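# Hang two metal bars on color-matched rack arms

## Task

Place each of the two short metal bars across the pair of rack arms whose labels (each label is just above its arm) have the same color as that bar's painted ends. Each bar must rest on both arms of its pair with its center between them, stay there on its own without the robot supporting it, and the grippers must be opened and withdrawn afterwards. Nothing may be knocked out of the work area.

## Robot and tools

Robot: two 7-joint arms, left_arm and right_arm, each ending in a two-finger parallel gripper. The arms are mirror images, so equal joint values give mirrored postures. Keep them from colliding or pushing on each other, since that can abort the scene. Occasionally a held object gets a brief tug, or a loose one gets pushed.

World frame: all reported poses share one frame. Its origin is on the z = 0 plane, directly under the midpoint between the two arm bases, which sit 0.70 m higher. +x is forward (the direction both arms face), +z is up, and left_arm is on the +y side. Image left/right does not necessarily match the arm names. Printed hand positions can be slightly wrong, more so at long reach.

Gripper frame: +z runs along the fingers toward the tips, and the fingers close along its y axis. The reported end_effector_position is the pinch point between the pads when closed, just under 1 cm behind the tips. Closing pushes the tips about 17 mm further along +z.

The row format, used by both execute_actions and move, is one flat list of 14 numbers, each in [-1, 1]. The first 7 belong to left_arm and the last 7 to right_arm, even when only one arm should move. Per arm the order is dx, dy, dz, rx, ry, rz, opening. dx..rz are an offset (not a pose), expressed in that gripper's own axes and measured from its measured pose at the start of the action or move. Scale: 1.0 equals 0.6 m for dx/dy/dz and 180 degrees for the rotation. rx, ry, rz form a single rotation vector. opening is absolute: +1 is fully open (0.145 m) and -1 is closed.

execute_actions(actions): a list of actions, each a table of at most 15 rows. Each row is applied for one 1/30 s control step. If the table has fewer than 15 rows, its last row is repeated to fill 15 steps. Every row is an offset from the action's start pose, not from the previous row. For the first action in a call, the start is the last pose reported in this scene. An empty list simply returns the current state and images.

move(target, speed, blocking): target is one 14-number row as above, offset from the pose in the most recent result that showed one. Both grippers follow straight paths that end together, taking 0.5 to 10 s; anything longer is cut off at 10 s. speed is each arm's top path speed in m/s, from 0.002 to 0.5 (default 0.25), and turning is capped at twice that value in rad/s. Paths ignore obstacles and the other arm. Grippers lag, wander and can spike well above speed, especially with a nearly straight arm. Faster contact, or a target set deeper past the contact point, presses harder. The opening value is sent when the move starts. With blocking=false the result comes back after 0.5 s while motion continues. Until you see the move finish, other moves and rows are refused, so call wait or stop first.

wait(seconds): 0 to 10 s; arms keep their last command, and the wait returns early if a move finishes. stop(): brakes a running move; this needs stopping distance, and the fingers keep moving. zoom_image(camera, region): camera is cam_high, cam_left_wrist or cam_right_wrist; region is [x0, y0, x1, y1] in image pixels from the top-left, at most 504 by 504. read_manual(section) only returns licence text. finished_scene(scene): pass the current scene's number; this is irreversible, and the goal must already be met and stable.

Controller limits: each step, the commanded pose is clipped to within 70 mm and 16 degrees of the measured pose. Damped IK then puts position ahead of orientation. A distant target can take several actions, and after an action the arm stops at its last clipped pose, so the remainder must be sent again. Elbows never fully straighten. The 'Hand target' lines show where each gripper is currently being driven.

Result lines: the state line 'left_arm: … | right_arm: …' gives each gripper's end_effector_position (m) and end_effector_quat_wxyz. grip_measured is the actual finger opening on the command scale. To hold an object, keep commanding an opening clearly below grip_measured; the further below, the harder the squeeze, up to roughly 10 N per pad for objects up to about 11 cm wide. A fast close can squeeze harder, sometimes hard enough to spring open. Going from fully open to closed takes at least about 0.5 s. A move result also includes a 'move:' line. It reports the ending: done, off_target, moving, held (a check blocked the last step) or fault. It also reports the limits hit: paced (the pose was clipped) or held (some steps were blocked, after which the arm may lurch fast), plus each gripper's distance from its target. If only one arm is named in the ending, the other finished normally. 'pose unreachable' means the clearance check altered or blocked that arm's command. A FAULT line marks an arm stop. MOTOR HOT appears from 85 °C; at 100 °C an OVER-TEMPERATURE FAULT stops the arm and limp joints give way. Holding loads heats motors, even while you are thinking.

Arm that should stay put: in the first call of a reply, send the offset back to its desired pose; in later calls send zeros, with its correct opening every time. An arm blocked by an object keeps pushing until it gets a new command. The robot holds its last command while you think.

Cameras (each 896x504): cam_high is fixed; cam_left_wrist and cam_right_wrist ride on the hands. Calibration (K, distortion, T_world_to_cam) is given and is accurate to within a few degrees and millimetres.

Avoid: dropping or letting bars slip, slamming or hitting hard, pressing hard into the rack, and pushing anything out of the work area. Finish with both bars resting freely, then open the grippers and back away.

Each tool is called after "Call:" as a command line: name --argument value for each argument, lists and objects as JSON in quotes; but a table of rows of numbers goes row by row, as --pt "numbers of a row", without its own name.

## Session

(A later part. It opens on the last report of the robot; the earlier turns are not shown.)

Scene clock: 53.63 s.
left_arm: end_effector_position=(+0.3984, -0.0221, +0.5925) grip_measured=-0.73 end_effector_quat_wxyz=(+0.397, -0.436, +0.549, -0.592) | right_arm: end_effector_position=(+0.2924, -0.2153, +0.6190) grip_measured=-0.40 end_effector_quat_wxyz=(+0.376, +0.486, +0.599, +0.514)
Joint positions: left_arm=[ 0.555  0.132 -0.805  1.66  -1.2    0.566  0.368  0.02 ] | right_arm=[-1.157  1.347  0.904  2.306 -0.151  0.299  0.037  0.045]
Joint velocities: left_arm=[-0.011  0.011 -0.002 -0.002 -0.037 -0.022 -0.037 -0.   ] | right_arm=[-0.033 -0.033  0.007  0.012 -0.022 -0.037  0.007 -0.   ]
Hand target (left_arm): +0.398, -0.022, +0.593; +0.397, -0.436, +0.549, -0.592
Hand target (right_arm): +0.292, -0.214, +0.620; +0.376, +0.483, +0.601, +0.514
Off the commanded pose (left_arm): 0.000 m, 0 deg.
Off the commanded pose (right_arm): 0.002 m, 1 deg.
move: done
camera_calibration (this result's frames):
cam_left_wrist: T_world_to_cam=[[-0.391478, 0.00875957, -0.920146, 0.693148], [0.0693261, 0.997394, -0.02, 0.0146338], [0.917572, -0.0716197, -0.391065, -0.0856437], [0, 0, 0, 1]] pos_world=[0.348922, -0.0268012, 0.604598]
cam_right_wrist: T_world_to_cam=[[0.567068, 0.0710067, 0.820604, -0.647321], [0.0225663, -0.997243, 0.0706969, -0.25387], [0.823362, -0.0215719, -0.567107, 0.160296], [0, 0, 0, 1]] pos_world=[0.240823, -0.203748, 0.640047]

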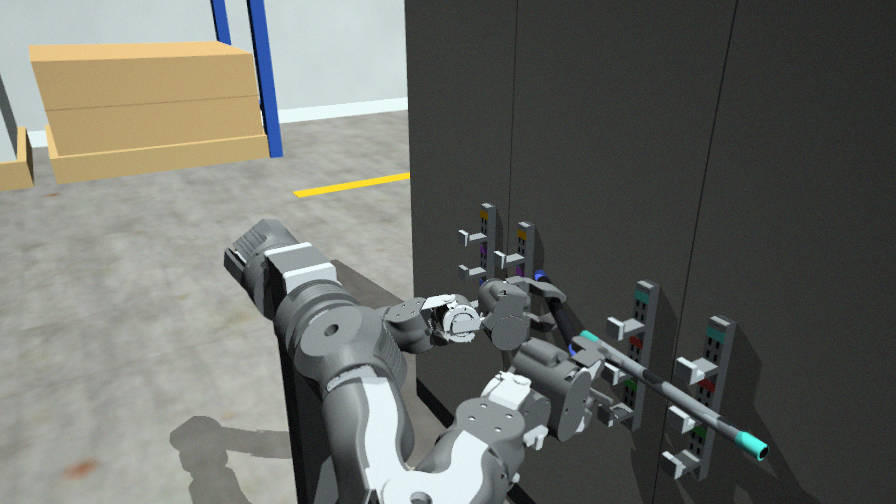

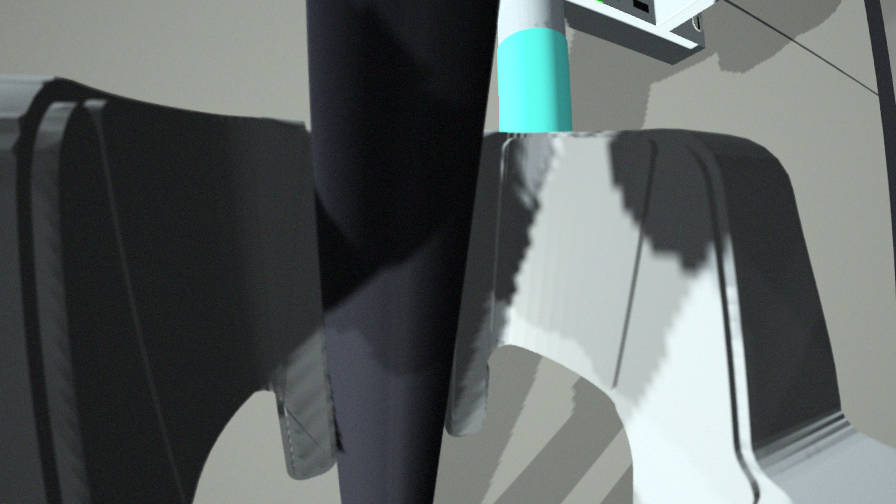

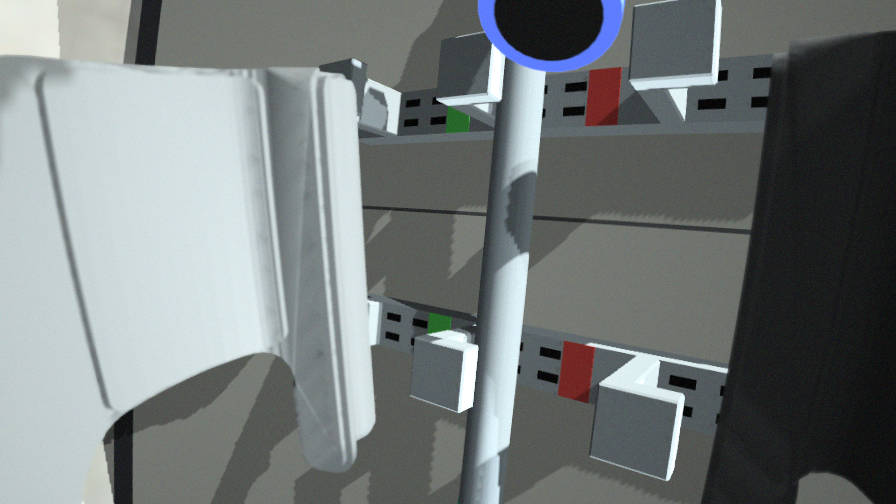

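Call:
move --target '[0,0,0,0,0,0,-1,-0.2,0,-0.05,-0.063,-0.078,0,-0.45]' --speed 0.15

Call:
move --target '[0.03,0,-0.1,0,0,0,-1,0,0,0,0,0,0,-0.45]' --speed 0.08

Call:
move --target '[-0.1,0,0.02,0,-0.15,0,-1,0,0,0,0,0,0,-0.45]' --speed 0.08

Scene clock: 56.53 s.
left_arm: end_effector_position=(+0.3984, -0.0221, +0.5925) grip_measured=-0.73 end_effector_quat_wxyz=(+0.397, -0.436, +0.549, -0.592) | right_arm: end_effector_position=(+0.2946, -0.3408, +0.6207) grip_measured=-0.45 end_effector_quat_wxyz=(+0.495, +0.506, +0.493, +0.505)
Joint positions: left_arm=[ 0.555  0.132 -0.805  1.66  -1.2    0.566  0.368  0.02 ] | right_arm=[-1.124  1.152  0.88   1.976 -0.24   0.07  -0.183  0.042]
Joint velocities: left_arm=[-0.055 -0.011 -0.007 -0.002  0.095 -0.037 -0.007 -0.   ] | right_arm=[-0.011  0.055  0.007 -0.002  0.007 -0.081  0.022 -0.   ]
Hand target (left_arm): +0.398, -0.022, +0.593; +0.397, -0.436, +0.549, -0.592
Hand target (right_arm): +0.295, -0.339, +0.621; +0.495, +0.503, +0.494, +0.508
Off the commanded pose (left_arm): 0.000 m, 0 deg.
Off the commanded pose (right_arm): 0.003 m, 0 deg.
move: done
camera_calibration (this result's frames):
cam_left_wrist: T_world_to_cam=[[-0.391478, 0.00875957, -0.920146, 0.693148], [0.0693261, 0.997394, -0.02, 0.0146338], [0.917572, -0.0716197, -0.391065, -0.0856437], [0, 0, 0, 1]] pos_world=[0.348922, -0.0268012, 0.604598]
cam_right_wrist: T_world_to_cam=[[0.400262, -0.0517575, 0.914938, -0.692322], [-0.243771, -0.968445, 0.0518592, -0.279217], [0.883383, -0.243793, -0.400249, -0.0401884], [0, 0, 0, 1]] pos_world=[0.244547, -0.316037, 0.631826]

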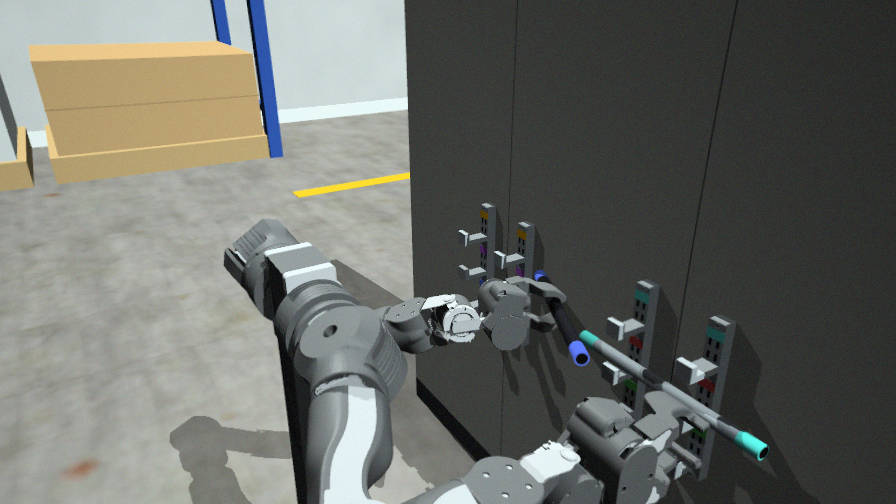

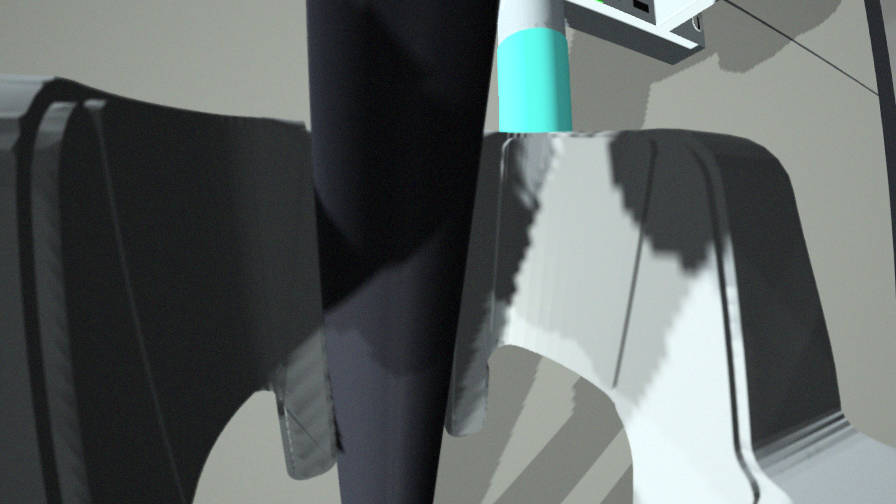

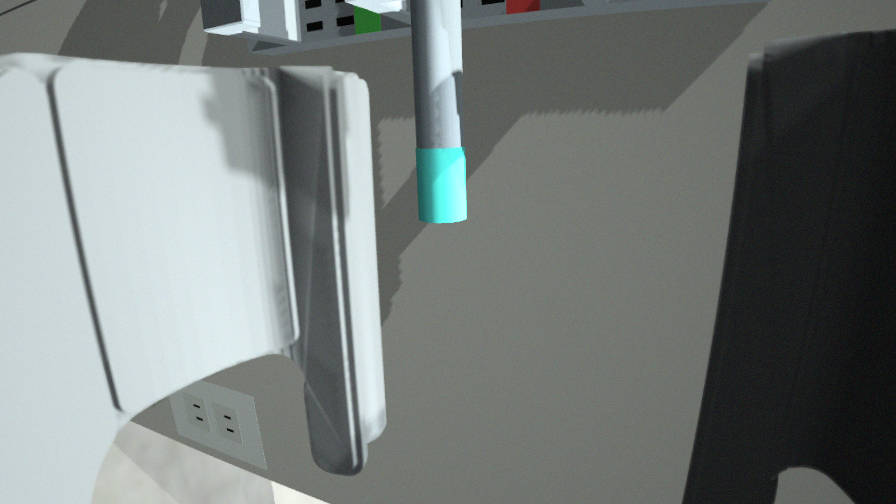

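Scene clock: 57.57 s.
left_arm: end_effector_position=(+0.3357, -0.0221, +0.5905) grip_measured=-0.73 end_effector_quat_wxyz=(+0.393, -0.438, +0.552, -0.591) | right_arm: end_effector_position=(+0.2946, -0.3408, +0.6207) grip_measured=-0.45 end_effector_quat_wxyz=(+0.495, +0.506, +0.493, +0.505)
Joint positions: left_arm=[ 0.406  0.209 -0.916  1.946 -1.355  0.714  0.487  0.02 ] | right_arm=[-1.124  1.152  0.88   1.976 -0.24   0.07  -0.183  0.042]
Joint velocities: left_arm=[-0.033  0.055 -0.007 -0.002  0.007 -0.007 -0.037  0.   ] | right_arm=[-0.055 -0.011  0.017  0.002 -0.037 -0.037 -0.037 -0.   ]
Hand target (left_arm): +0.336, -0.022, +0.592; +0.395, -0.437, +0.549, -0.592
Hand target (right_arm): +0.295, -0.341, +0.621; +0.495, +0.506, +0.493, +0.505
Off the commanded pose (left_arm): 0.003 m, 1 deg.
Off the commanded pose (right_arm): 0.000 m, 0 deg.
move: done
camera_calibration (this result's frames):
cam_left_wrist: T_world_to_cam=[[-0.398823, 0.0102159, -0.916971, 0.667382], [0.0740006, 0.997035, -0.0210776, 0.0180601], [0.914037, -0.0762626, -0.398396, -0.0234592], [0, 0, 0, 1]] pos_world=[0.286273, -0.0266135, 0.603004]
cam_right_wrist: T_world_to_cam=[[0.400262, -0.0517575, 0.914938, -0.692322], [-0.243771, -0.968445, 0.0518592, -0.279217], [0.883383, -0.243793, -0.400249, -0.0401884], [0, 0, 0, 1]] pos_world=[0.244547, -0.316037, 0.631826]

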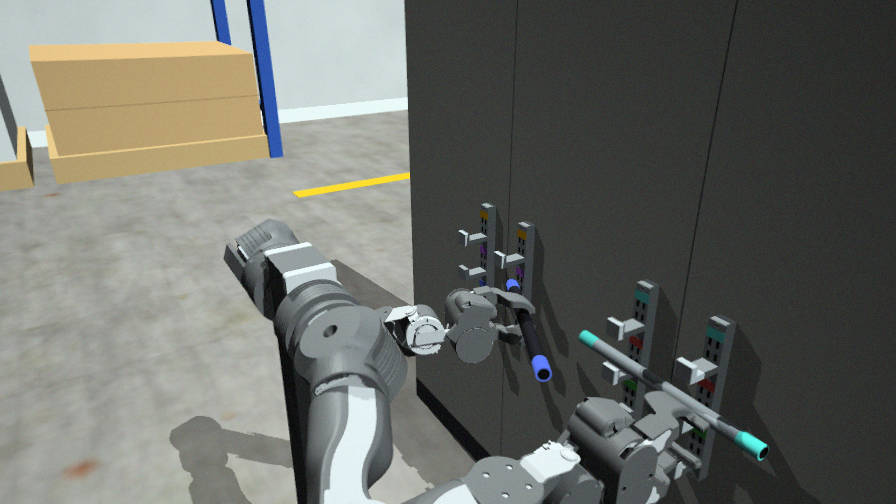

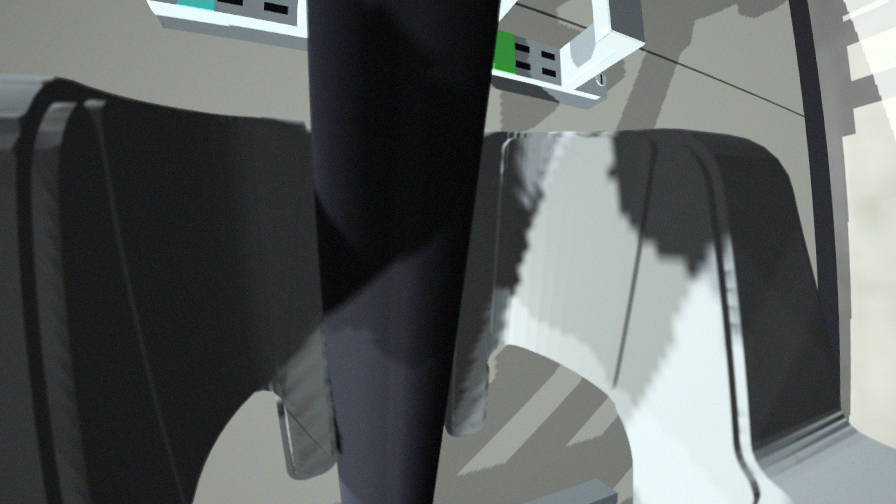

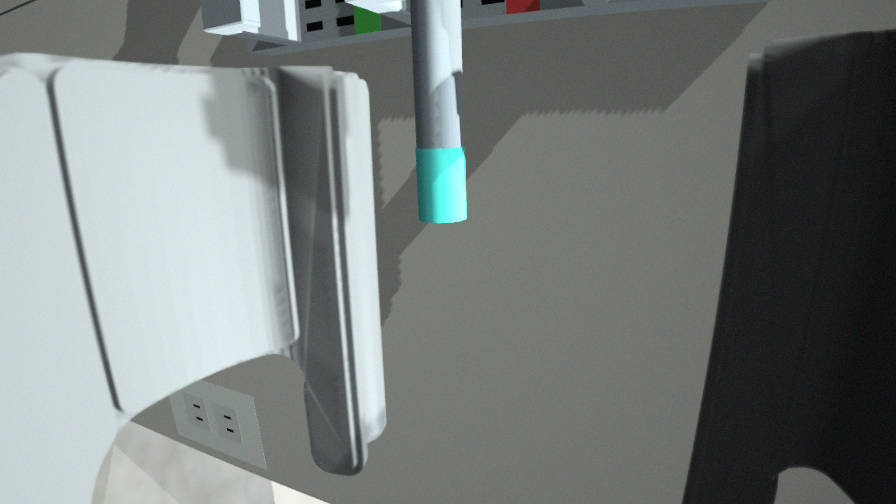

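Scene clock: 60.77 s.
left_arm: end_effector_position=(+0.3656, +0.0294, +0.5850) grip_measured=-0.73 end_effector_quat_wxyz=(-0.466, +0.535, -0.458, +0.536) | right_arm: end_effector_position=(+0.2946, -0.3408, +0.6207) grip_measured=-0.45 end_effector_quat_wxyz=(+0.495, +0.506, +0.493, +0.505)
Joint positions: left_arm=[ 0.312  0.058 -0.714  1.837 -1.56   0.786  0.492  0.02 ] | right_arm=[-1.124  1.152  0.88   1.976 -0.24   0.07  -0.183  0.042]
Joint velocities: left_arm=[-0.011  0.011 -0.002 -0.022  0.007 -0.037 -0.022 -0.   ] | right_arm=[ 0.011 -0.099  0.007 -0.027 -0.066 -0.081 -0.066  0.   ]
Hand target (left_arm): +0.366, +0.031, +0.587; -0.471, +0.534, -0.453, +0.537
Hand target (right_arm): +0.295, -0.341, +0.621; +0.495, +0.506, +0.493, +0.505
Off the commanded pose (left_arm): 0.002 m, 10 deg.
Off the commanded pose (right_arm): 0.000 m, 0 deg.
joint sent to its limit (left arm) — the command would take joint 5 (forearm roll) past its lower limit and joint 6 (wrist pitch) past its upper limit, so those joints were sent only as far as their limits.
move: off_target (left_arm)
camera_calibration (this result's frames):
cam_left_wrist: T_world_to_cam=[[-0.380479, -0.173477, -0.908373, 0.667381], [-0.244647, 0.966136, -0.0820362, 0.117389], [0.891843, 0.191018, -0.410035, -0.0420269], [0, 0, 0, 1]] pos_world=[0.320125, 0.0103894, 0.598629]
cam_right_wrist: T_world_to_cam=[[0.400262, -0.0517575, 0.914938, -0.692322], [-0.243771, -0.968445, 0.0518592, -0.279217], [0.883383, -0.243793, -0.400249, -0.0401884], [0, 0, 0, 1]] pos_world=[0.244547, -0.316037, 0.631826]

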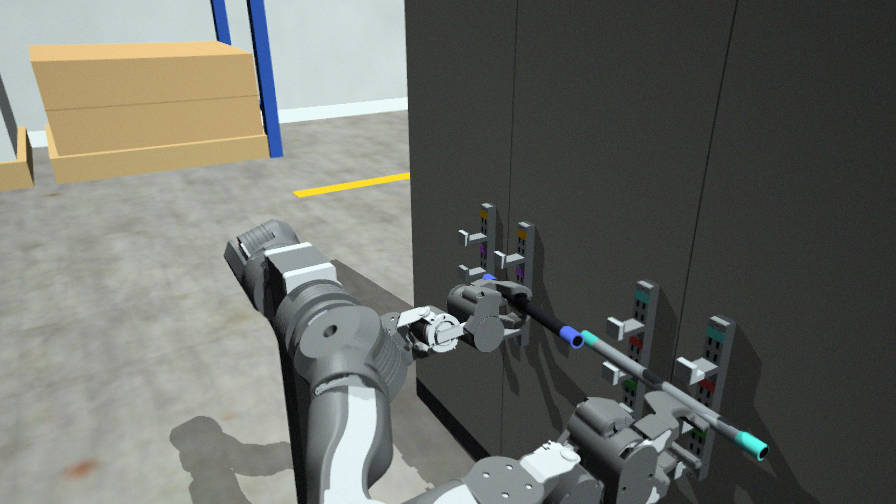

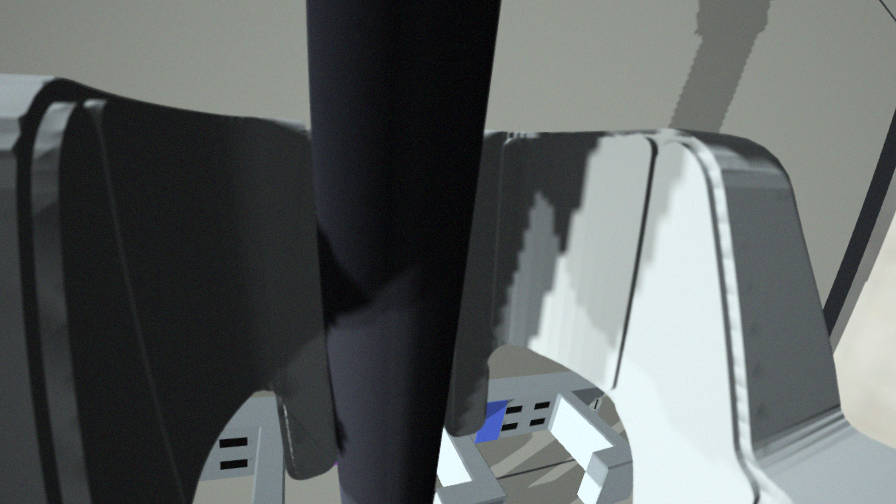

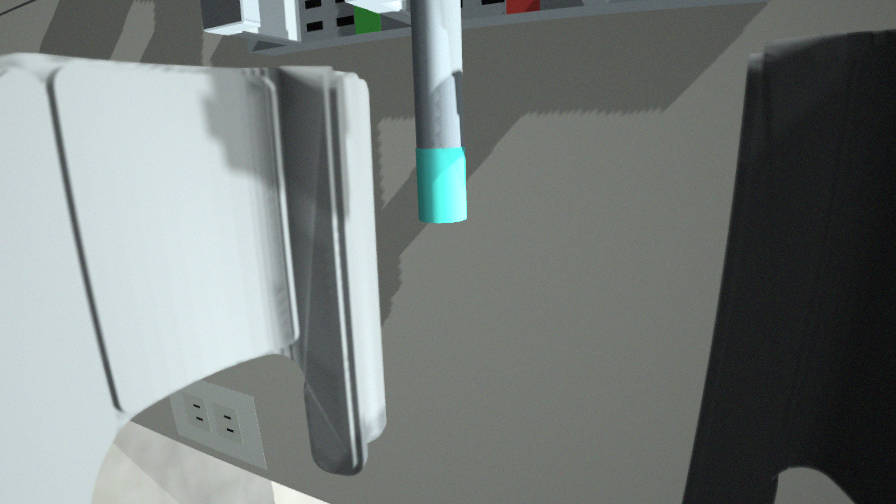

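Call:
move --target '[-0.262,0.062,-0.025,0,-0.03,0.048,-1,0,0,0,0,0,0,-0.45]' --speed 0.08

Scene clock: 63.90 s.
left_arm: end_effector_position=(+0.3484, +0.1782, +0.5196) grip_measured=-0.74 end_effector_quat_wxyz=(+0.518, -0.532, +0.479, -0.468) | right_arm: end_effector_position=(+0.2946, -0.3408, +0.6207) grip_measured=-0.45 end_effector_quat_wxyz=(+0.495, +0.506, +0.493, +0.505)
Joint positions: left_arm=[-0.027  0.496 -0.374  1.892 -1.177  0.575  0.13   0.02 ] | right_arm=[-1.124  1.152  0.88   1.976 -0.24   0.07  -0.183  0.042]
Joint velocities: left_arm=[-0.011 -0.033  0.007  0.002 -0.007  0.037 -0.007 -0.   ] | right_arm=[-0.011 -0.033 -0.002 -0.022 -0.007  0.037  0.037  0.   ]
Hand target (left_arm): +0.349, +0.179, +0.524; +0.525, -0.527, +0.473, -0.472
Hand target (right_arm): +0.295, -0.341, +0.621; +0.495, +0.506, +0.493, +0.505
Off the commanded pose (left_arm): 0.006 m, 2 deg.
Off the commanded pose (right_arm): 0.000 m, 0 deg.
move: off_target (left_arm)
camera_calibration (this result's frames):
cam_left_wrist: T_world_to_cam=[[-0.406826, -0.0804474, -0.909957, 0.620668], [-0.334352, 0.940108, 0.06637, -0.0771851], [0.850118, 0.331247, -0.409358, -0.0926702], [0, 0, 0, 1]] pos_world=[0.305477, 0.15319, 0.531968]
cam_right_wrist: T_world_to_cam=[[0.400262, -0.0517575, 0.914938, -0.692322], [-0.243771, -0.968445, 0.0518592, -0.279217], [0.883383, -0.243793, -0.400249, -0.0401884], [0, 0, 0, 1]] pos_world=[0.244547, -0.316037, 0.631826]

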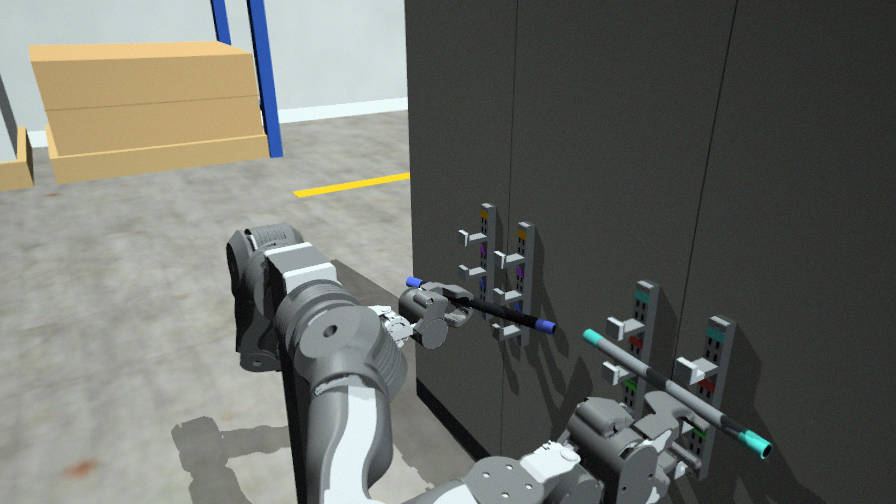

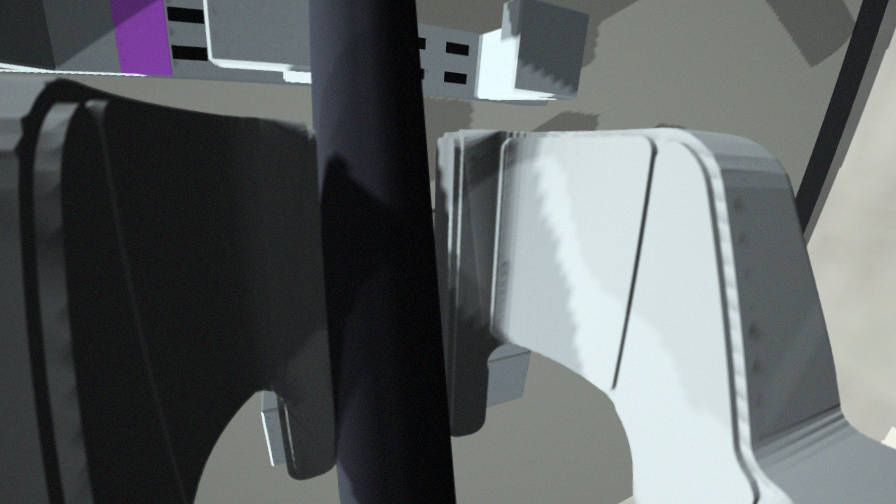

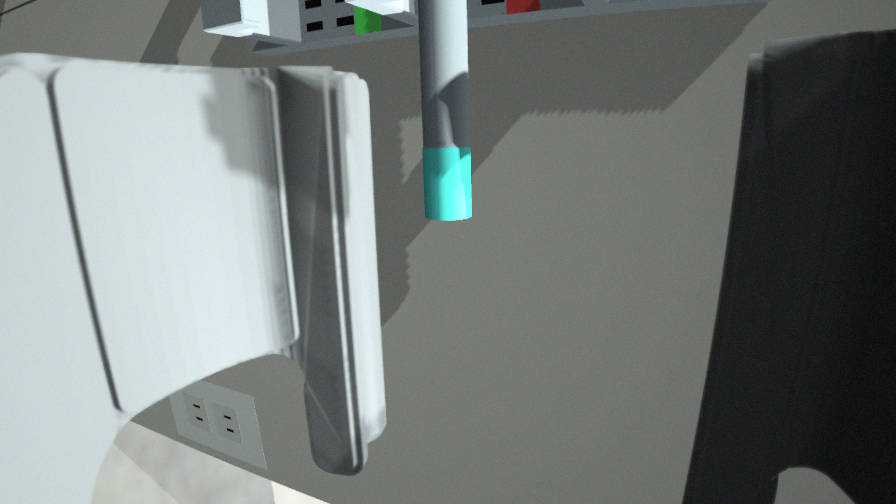

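Call:
move --target '[0,0,0,0,0.122,0,-1,0,0,0,0,0,0,-0.45]' --speed 0.1

Scene clock: 66.97 s.
left_arm: end_effector_position=(+0.3469, +0.1772, +0.5152) grip_measured=-0.74 end_effector_quat_wxyz=(+0.413, -0.437, +0.575, -0.555) | right_arm: end_effector_position=(+0.2946, -0.3408, +0.6207) grip_measured=-0.45 end_effector_quat_wxyz=(+0.495, +0.506, +0.493, +0.505)
Joint positions: left_arm=[-0.068  0.727 -0.279  1.822 -0.888  0.093 -0.013  0.02 ] | right_arm=[-1.124  1.152  0.88   1.976 -0.24   0.07  -0.183  0.042]
Joint velocities: left_arm=[ 0.077 -0.055 -0.002  0.002  0.022 -0.051 -0.037 -0.   ] | right_arm=[-0.055  0.077 -0.007 -0.007 -0.066 -0.022 -0.037  0.   ]
Hand target (left_arm): +0.348, +0.179, +0.519; +0.418, -0.434, +0.569, -0.559
Hand target (right_arm): +0.295, -0.341, +0.621; +0.495, +0.506, +0.493, +0.505
Off the commanded pose (left_arm): 0.005 m, 1 deg.
Off the commanded pose (right_arm): 0.000 m, 0 deg.
move: off_target (left_arm)
camera_calibration (this result's frames):
cam_left_wrist: T_world_to_cam=[[-0.424655, 0.0748942, -0.902252, 0.590644], [0.042492, 0.997123, 0.0627699, -0.215435], [0.904358, -0.0116829, -0.426615, -0.0420471], [0, 0, 0, 1]] pos_world=[0.298, 0.170088, 0.528495]
cam_right_wrist: T_world_to_cam=[[0.400262, -0.0517575, 0.914938, -0.692322], [-0.243771, -0.968445, 0.0518592, -0.279217], [0.883383, -0.243793, -0.400249, -0.0401884], [0, 0, 0, 1]] pos_world=[0.244547, -0.316037, 0.631826]

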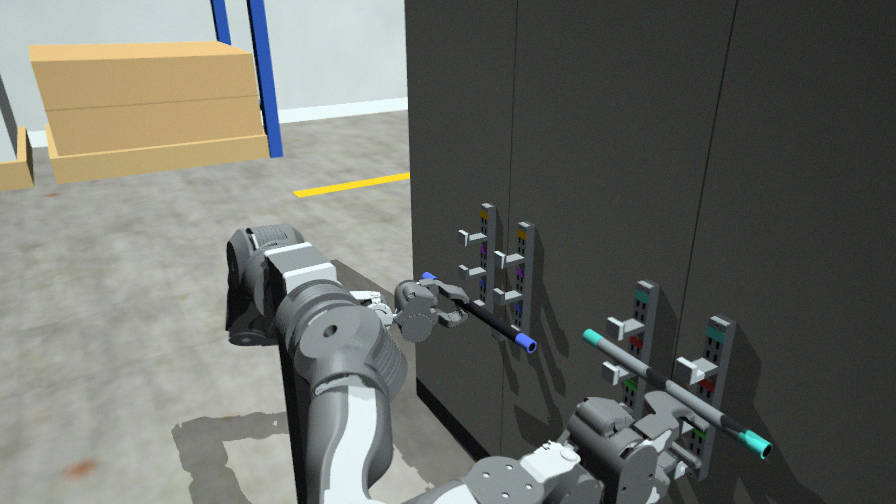

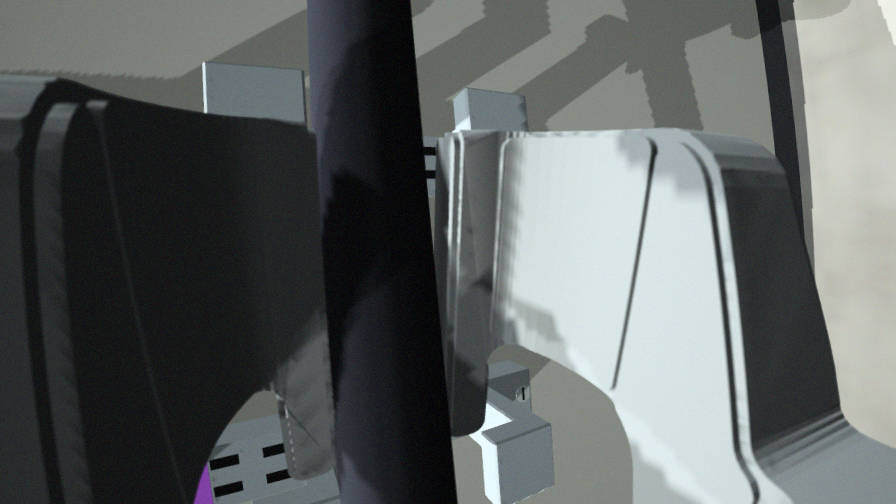

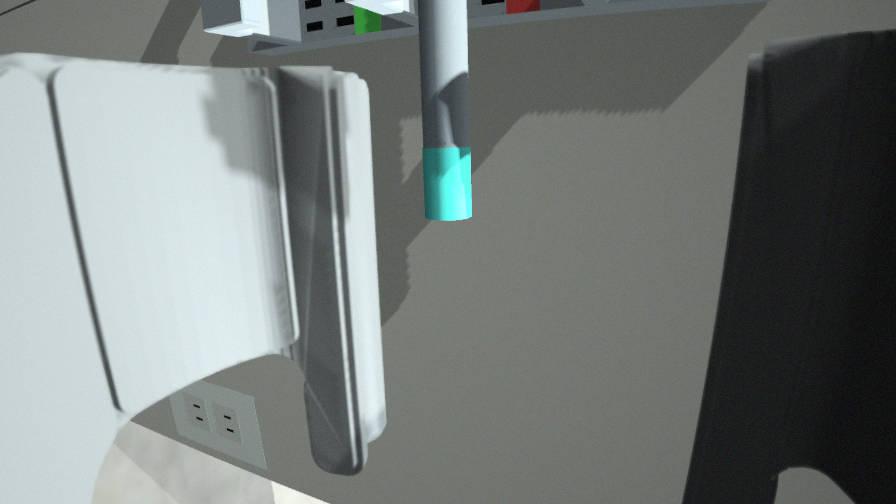

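Call:
move --target '[-0.023,0.035,0.064,0,0,0,-1,0,0,0,0,0,0,-0.45]' --speed 0.04

Scene clock: 70.17 s.
left_arm: end_effector_position=(+0.3867, +0.1810, +0.4906) grip_measured=-0.74 end_effector_quat_wxyz=(+0.412, -0.440, +0.578, -0.550) | right_arm: end_effector_position=(+0.2946, -0.3408, +0.6207) grip_measured=-0.45 end_effector_quat_wxyz=(+0.495, +0.506, +0.493, +0.505)
Joint positions: left_arm=[ 0.122  0.616 -0.34   1.551 -0.942 -0.013 -0.037  0.02 ] | right_arm=[-1.124  1.152  0.88   1.976 -0.24   0.07  -0.183  0.042]
Joint velocities: left_arm=[-0.077 -0.011 -0.017 -0.007 -0.051  0.022  0.022 -0.   ] | right_arm=[ 0.011 -0.011  0.002  0.027 -0.022  0.125 -0.022  0.   ]
Hand target (left_arm): +0.387, +0.180, +0.493; +0.414, -0.436, +0.575, -0.555
Hand target (right_arm): +0.295, -0.341, +0.621; +0.495, +0.506, +0.493, +0.505
Off the commanded pose (left_arm): 0.002 m, 1 deg.
Off the commanded pose (right_arm): 0.000 m, 0 deg.
move: done
camera_calibration (this result's frames):
cam_left_wrist: T_world_to_cam=[[-0.435568, 0.079623, -0.896628, 0.585653], [0.0405887, 0.996804, 0.0688016, -0.221478], [0.89924, -0.00642516, -0.437408, -0.0821157], [0, 0, 0, 1]] pos_world=[0.337923, 0.173611, 0.504433]
cam_right_wrist: T_world_to_cam=[[0.400262, -0.0517575, 0.914938, -0.692322], [-0.243771, -0.968445, 0.0518592, -0.279217], [0.883383, -0.243793, -0.400249, -0.0401884], [0, 0, 0, 1]] pos_world=[0.244547, -0.316037, 0.631826]

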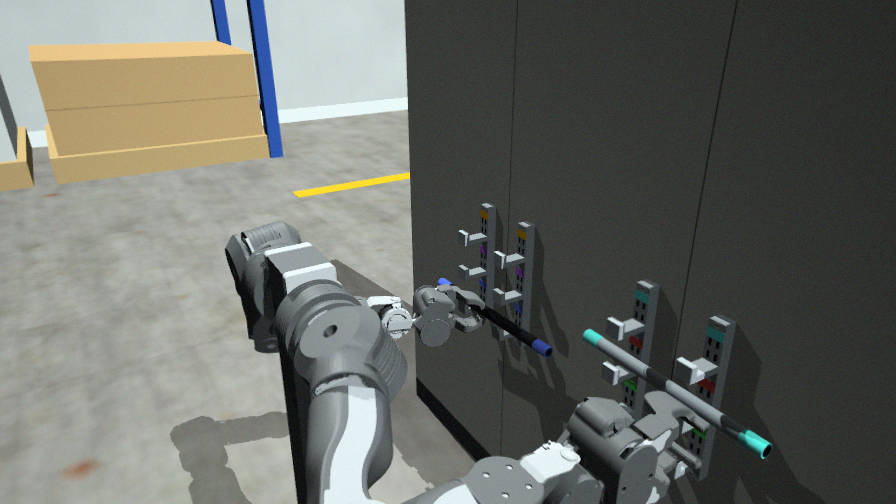

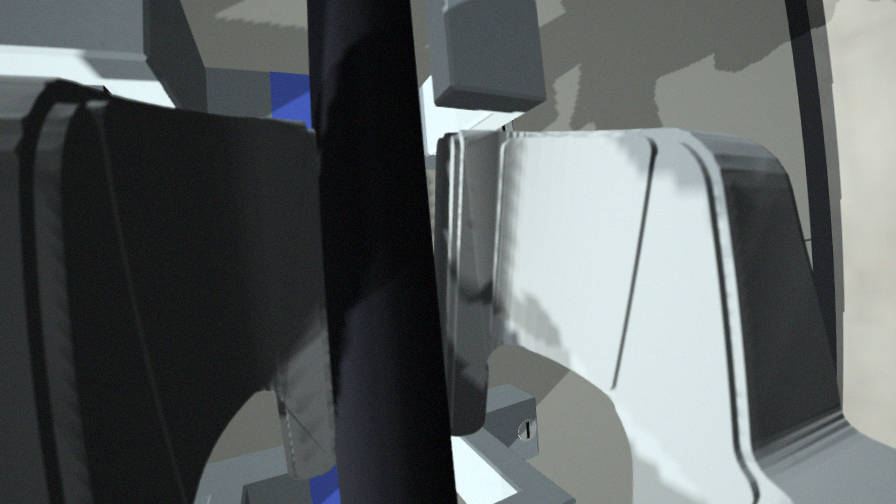

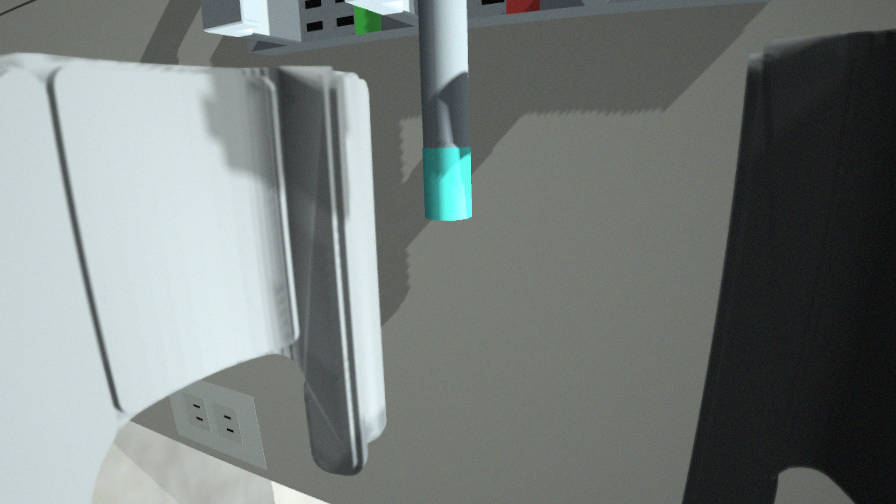

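Call:
move --target '[0,-0.015,0,0,0,0,-1,0,0,0,0,0,0,-0.45]' --speed 0.03

Call:
move --target '[-0.018,0.002,0.062,0,0,0,-1,0,0,0,0,0,0,-0.45]' --speed 0.03

Scene clock: 71.53 s.
left_arm: end_effector_position=(+0.3869, +0.1802, +0.4968) grip_measured=-0.74 end_effector_quat_wxyz=(+0.410, -0.441, +0.580, -0.548) | right_arm: end_effector_position=(+0.2946, -0.3408, +0.6207) grip_measured=-0.45 end_effector_quat_wxyz=(+0.495, +0.506, +0.493, +0.505)
Joint positions: left_arm=[ 0.127  0.628 -0.338  1.58  -0.929  0.    -0.004  0.02 ] | right_arm=[-1.124  1.152  0.88   1.976 -0.24   0.07  -0.183  0.042]
Joint velocities: left_arm=[ 0.011 -0.033 -0.012 -0.012 -0.007  0.007 -0.051  0.   ] | right_arm=[ 0.033 -0.033  0.012 -0.017  0.007  0.051 -0.037 -0.   ]
Hand target (left_arm): +0.387, +0.181, +0.500; +0.412, -0.440, +0.578, -0.550
Hand target (right_arm): +0.295, -0.341, +0.621; +0.495, +0.506, +0.493, +0.505
Off the commanded pose (left_arm): 0.003 m, 0 deg.
Off the commanded pose (right_arm): 0.000 m, 0 deg.
move: done
camera_calibration (this result's frames):
cam_left_wrist: T_world_to_cam=[[-0.441387, 0.0815398, -0.893604, 0.591795], [0.0417097, 0.996651, 0.0703405, -0.222338], [0.896347, -0.00622455, -0.44331, -0.0756026], [0, 0, 0, 1]] pos_world=[0.338251, 0.172868, 0.510955]
cam_right_wrist: T_world_to_cam=[[0.400262, -0.0517575, 0.914938, -0.692322], [-0.243771, -0.968445, 0.0518592, -0.279217], [0.883383, -0.243793, -0.400249, -0.0401884], [0, 0, 0, 1]] pos_world=[0.244547, -0.316037, 0.631826]

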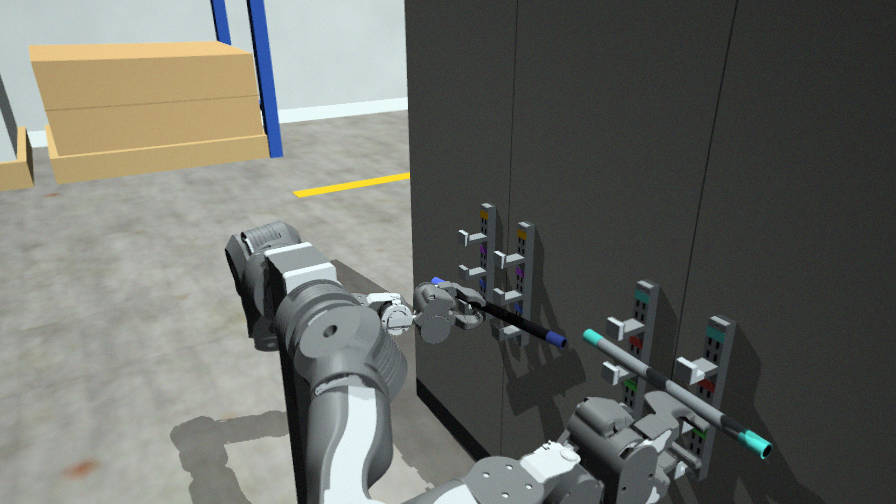

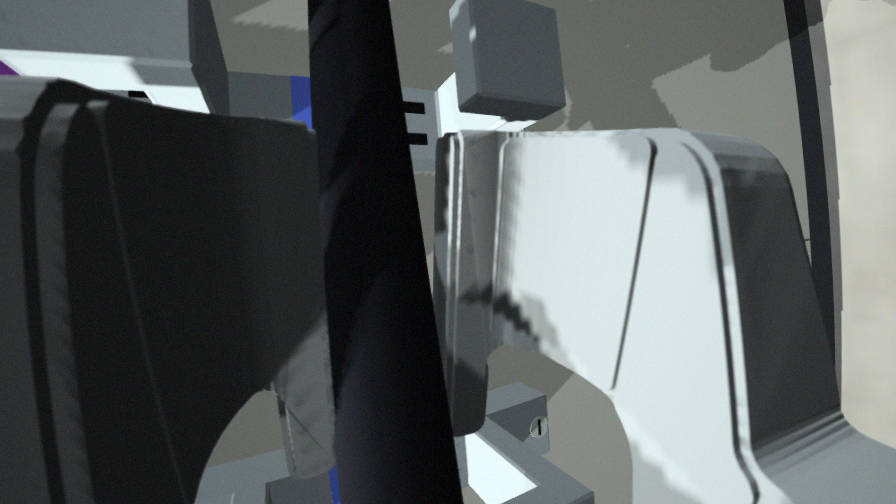

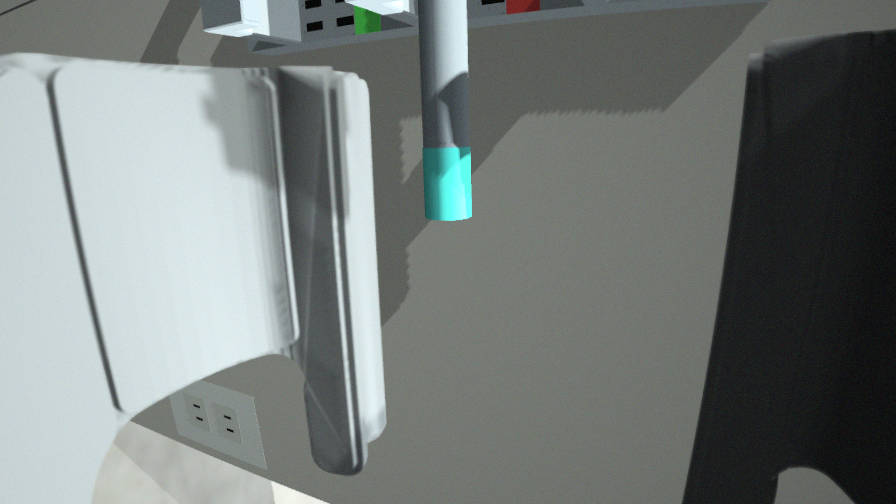

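Scene clock: 73.07 s.
left_arm: end_effector_position=(+0.4250, +0.1815, +0.4919) grip_measured=-0.74 end_effector_quat_wxyz=(+0.410, -0.442, +0.583, -0.545) | right_arm: end_effector_position=(+0.2946, -0.3408, +0.6207) grip_measured=-0.45 end_effector_quat_wxyz=(+0.495, +0.506, +0.493, +0.505)
Joint positions: left_arm=[ 0.307  0.547 -0.377  1.363 -0.961 -0.073 -0.001  0.02 ] | right_arm=[-1.124  1.152  0.88   1.976 -0.24   0.07  -0.183  0.042]
Joint velocities: left_arm=[-0.055 -0.121 -0.002 -0.017 -0.037  0.051  0.007  0.   ] | right_arm=[-0.033 -0.033 -0.007 -0.002  0.007  0.037 -0.081  0.   ]
Hand target (left_arm): +0.426, +0.181, +0.494; +0.411, -0.440, +0.581, -0.548
Hand target (right_arm): +0.295, -0.341, +0.621; +0.495, +0.506, +0.493, +0.505
Off the commanded pose (left_arm): 0.002 m, 0 deg.
Off the commanded pose (right_arm): 0.000 m, 0 deg.
move: done
camera_calibration (this result's frames):
cam_left_wrist: T_world_to_cam=[[-0.447486, 0.0849483, -0.890247, 0.604413], [0.0405099, 0.996382, 0.0747134, -0.226468], [0.893373, -0.00263062, -0.449308, -0.108328], [0, 0, 0, 1]] pos_world=[0.376418, 0.174019, 0.506324]
cam_right_wrist: T_world_to_cam=[[0.400262, -0.0517575, 0.914938, -0.692322], [-0.243771, -0.968445, 0.0518592, -0.279217], [0.883383, -0.243793, -0.400249, -0.0401884], [0, 0, 0, 1]] pos_world=[0.244547, -0.316037, 0.631826]

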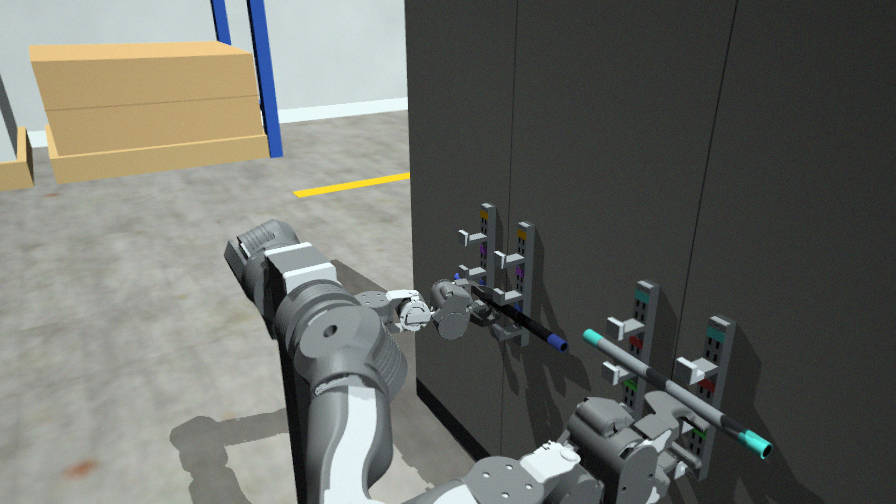

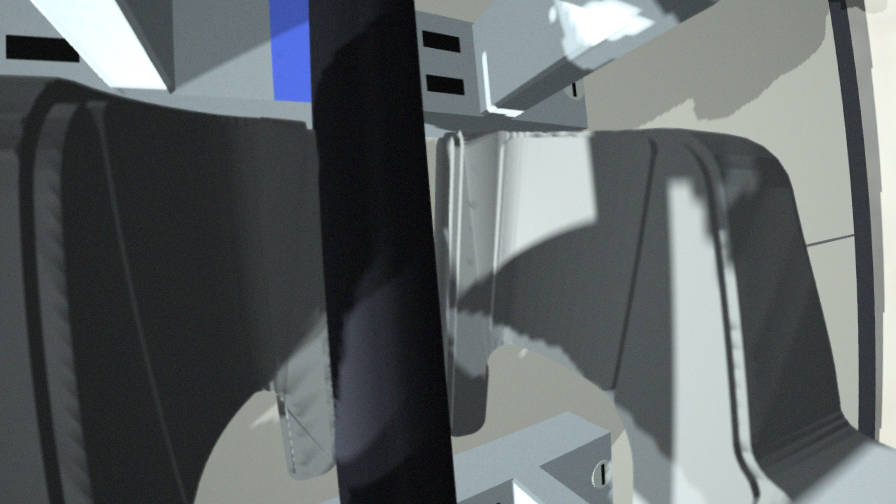

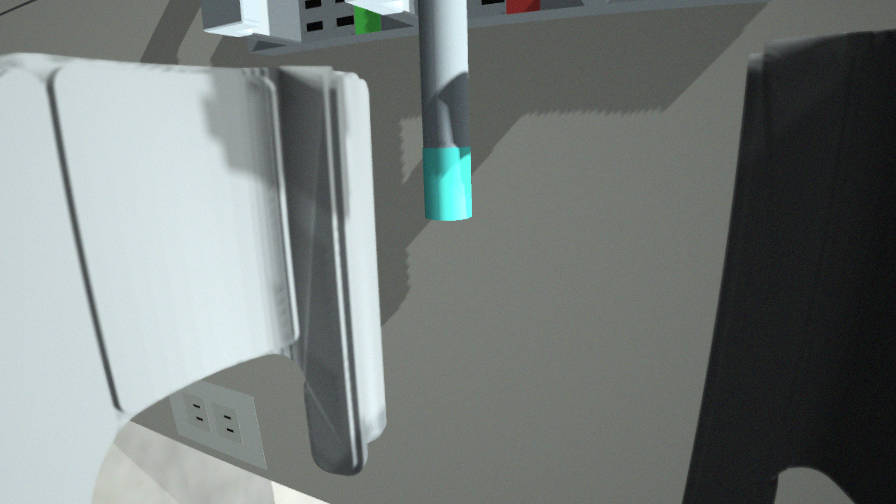

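Call:
zoom_image --camera "cam_high" --region '[420,190,620,370]'

Region (420, 190, 620, 370) of cam_high's 896x504 image, scaled by 2.520, with more detail than that image has; it fills the top 454 rows of this view, and the rest is white.

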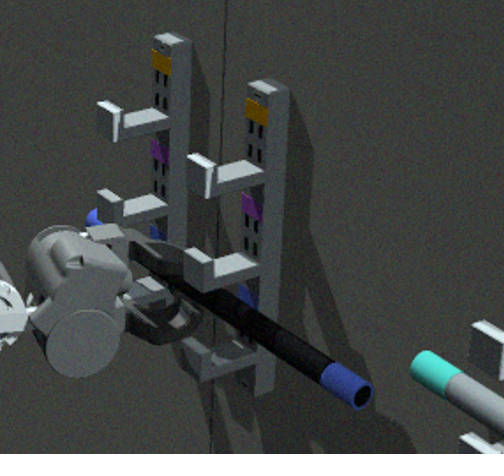

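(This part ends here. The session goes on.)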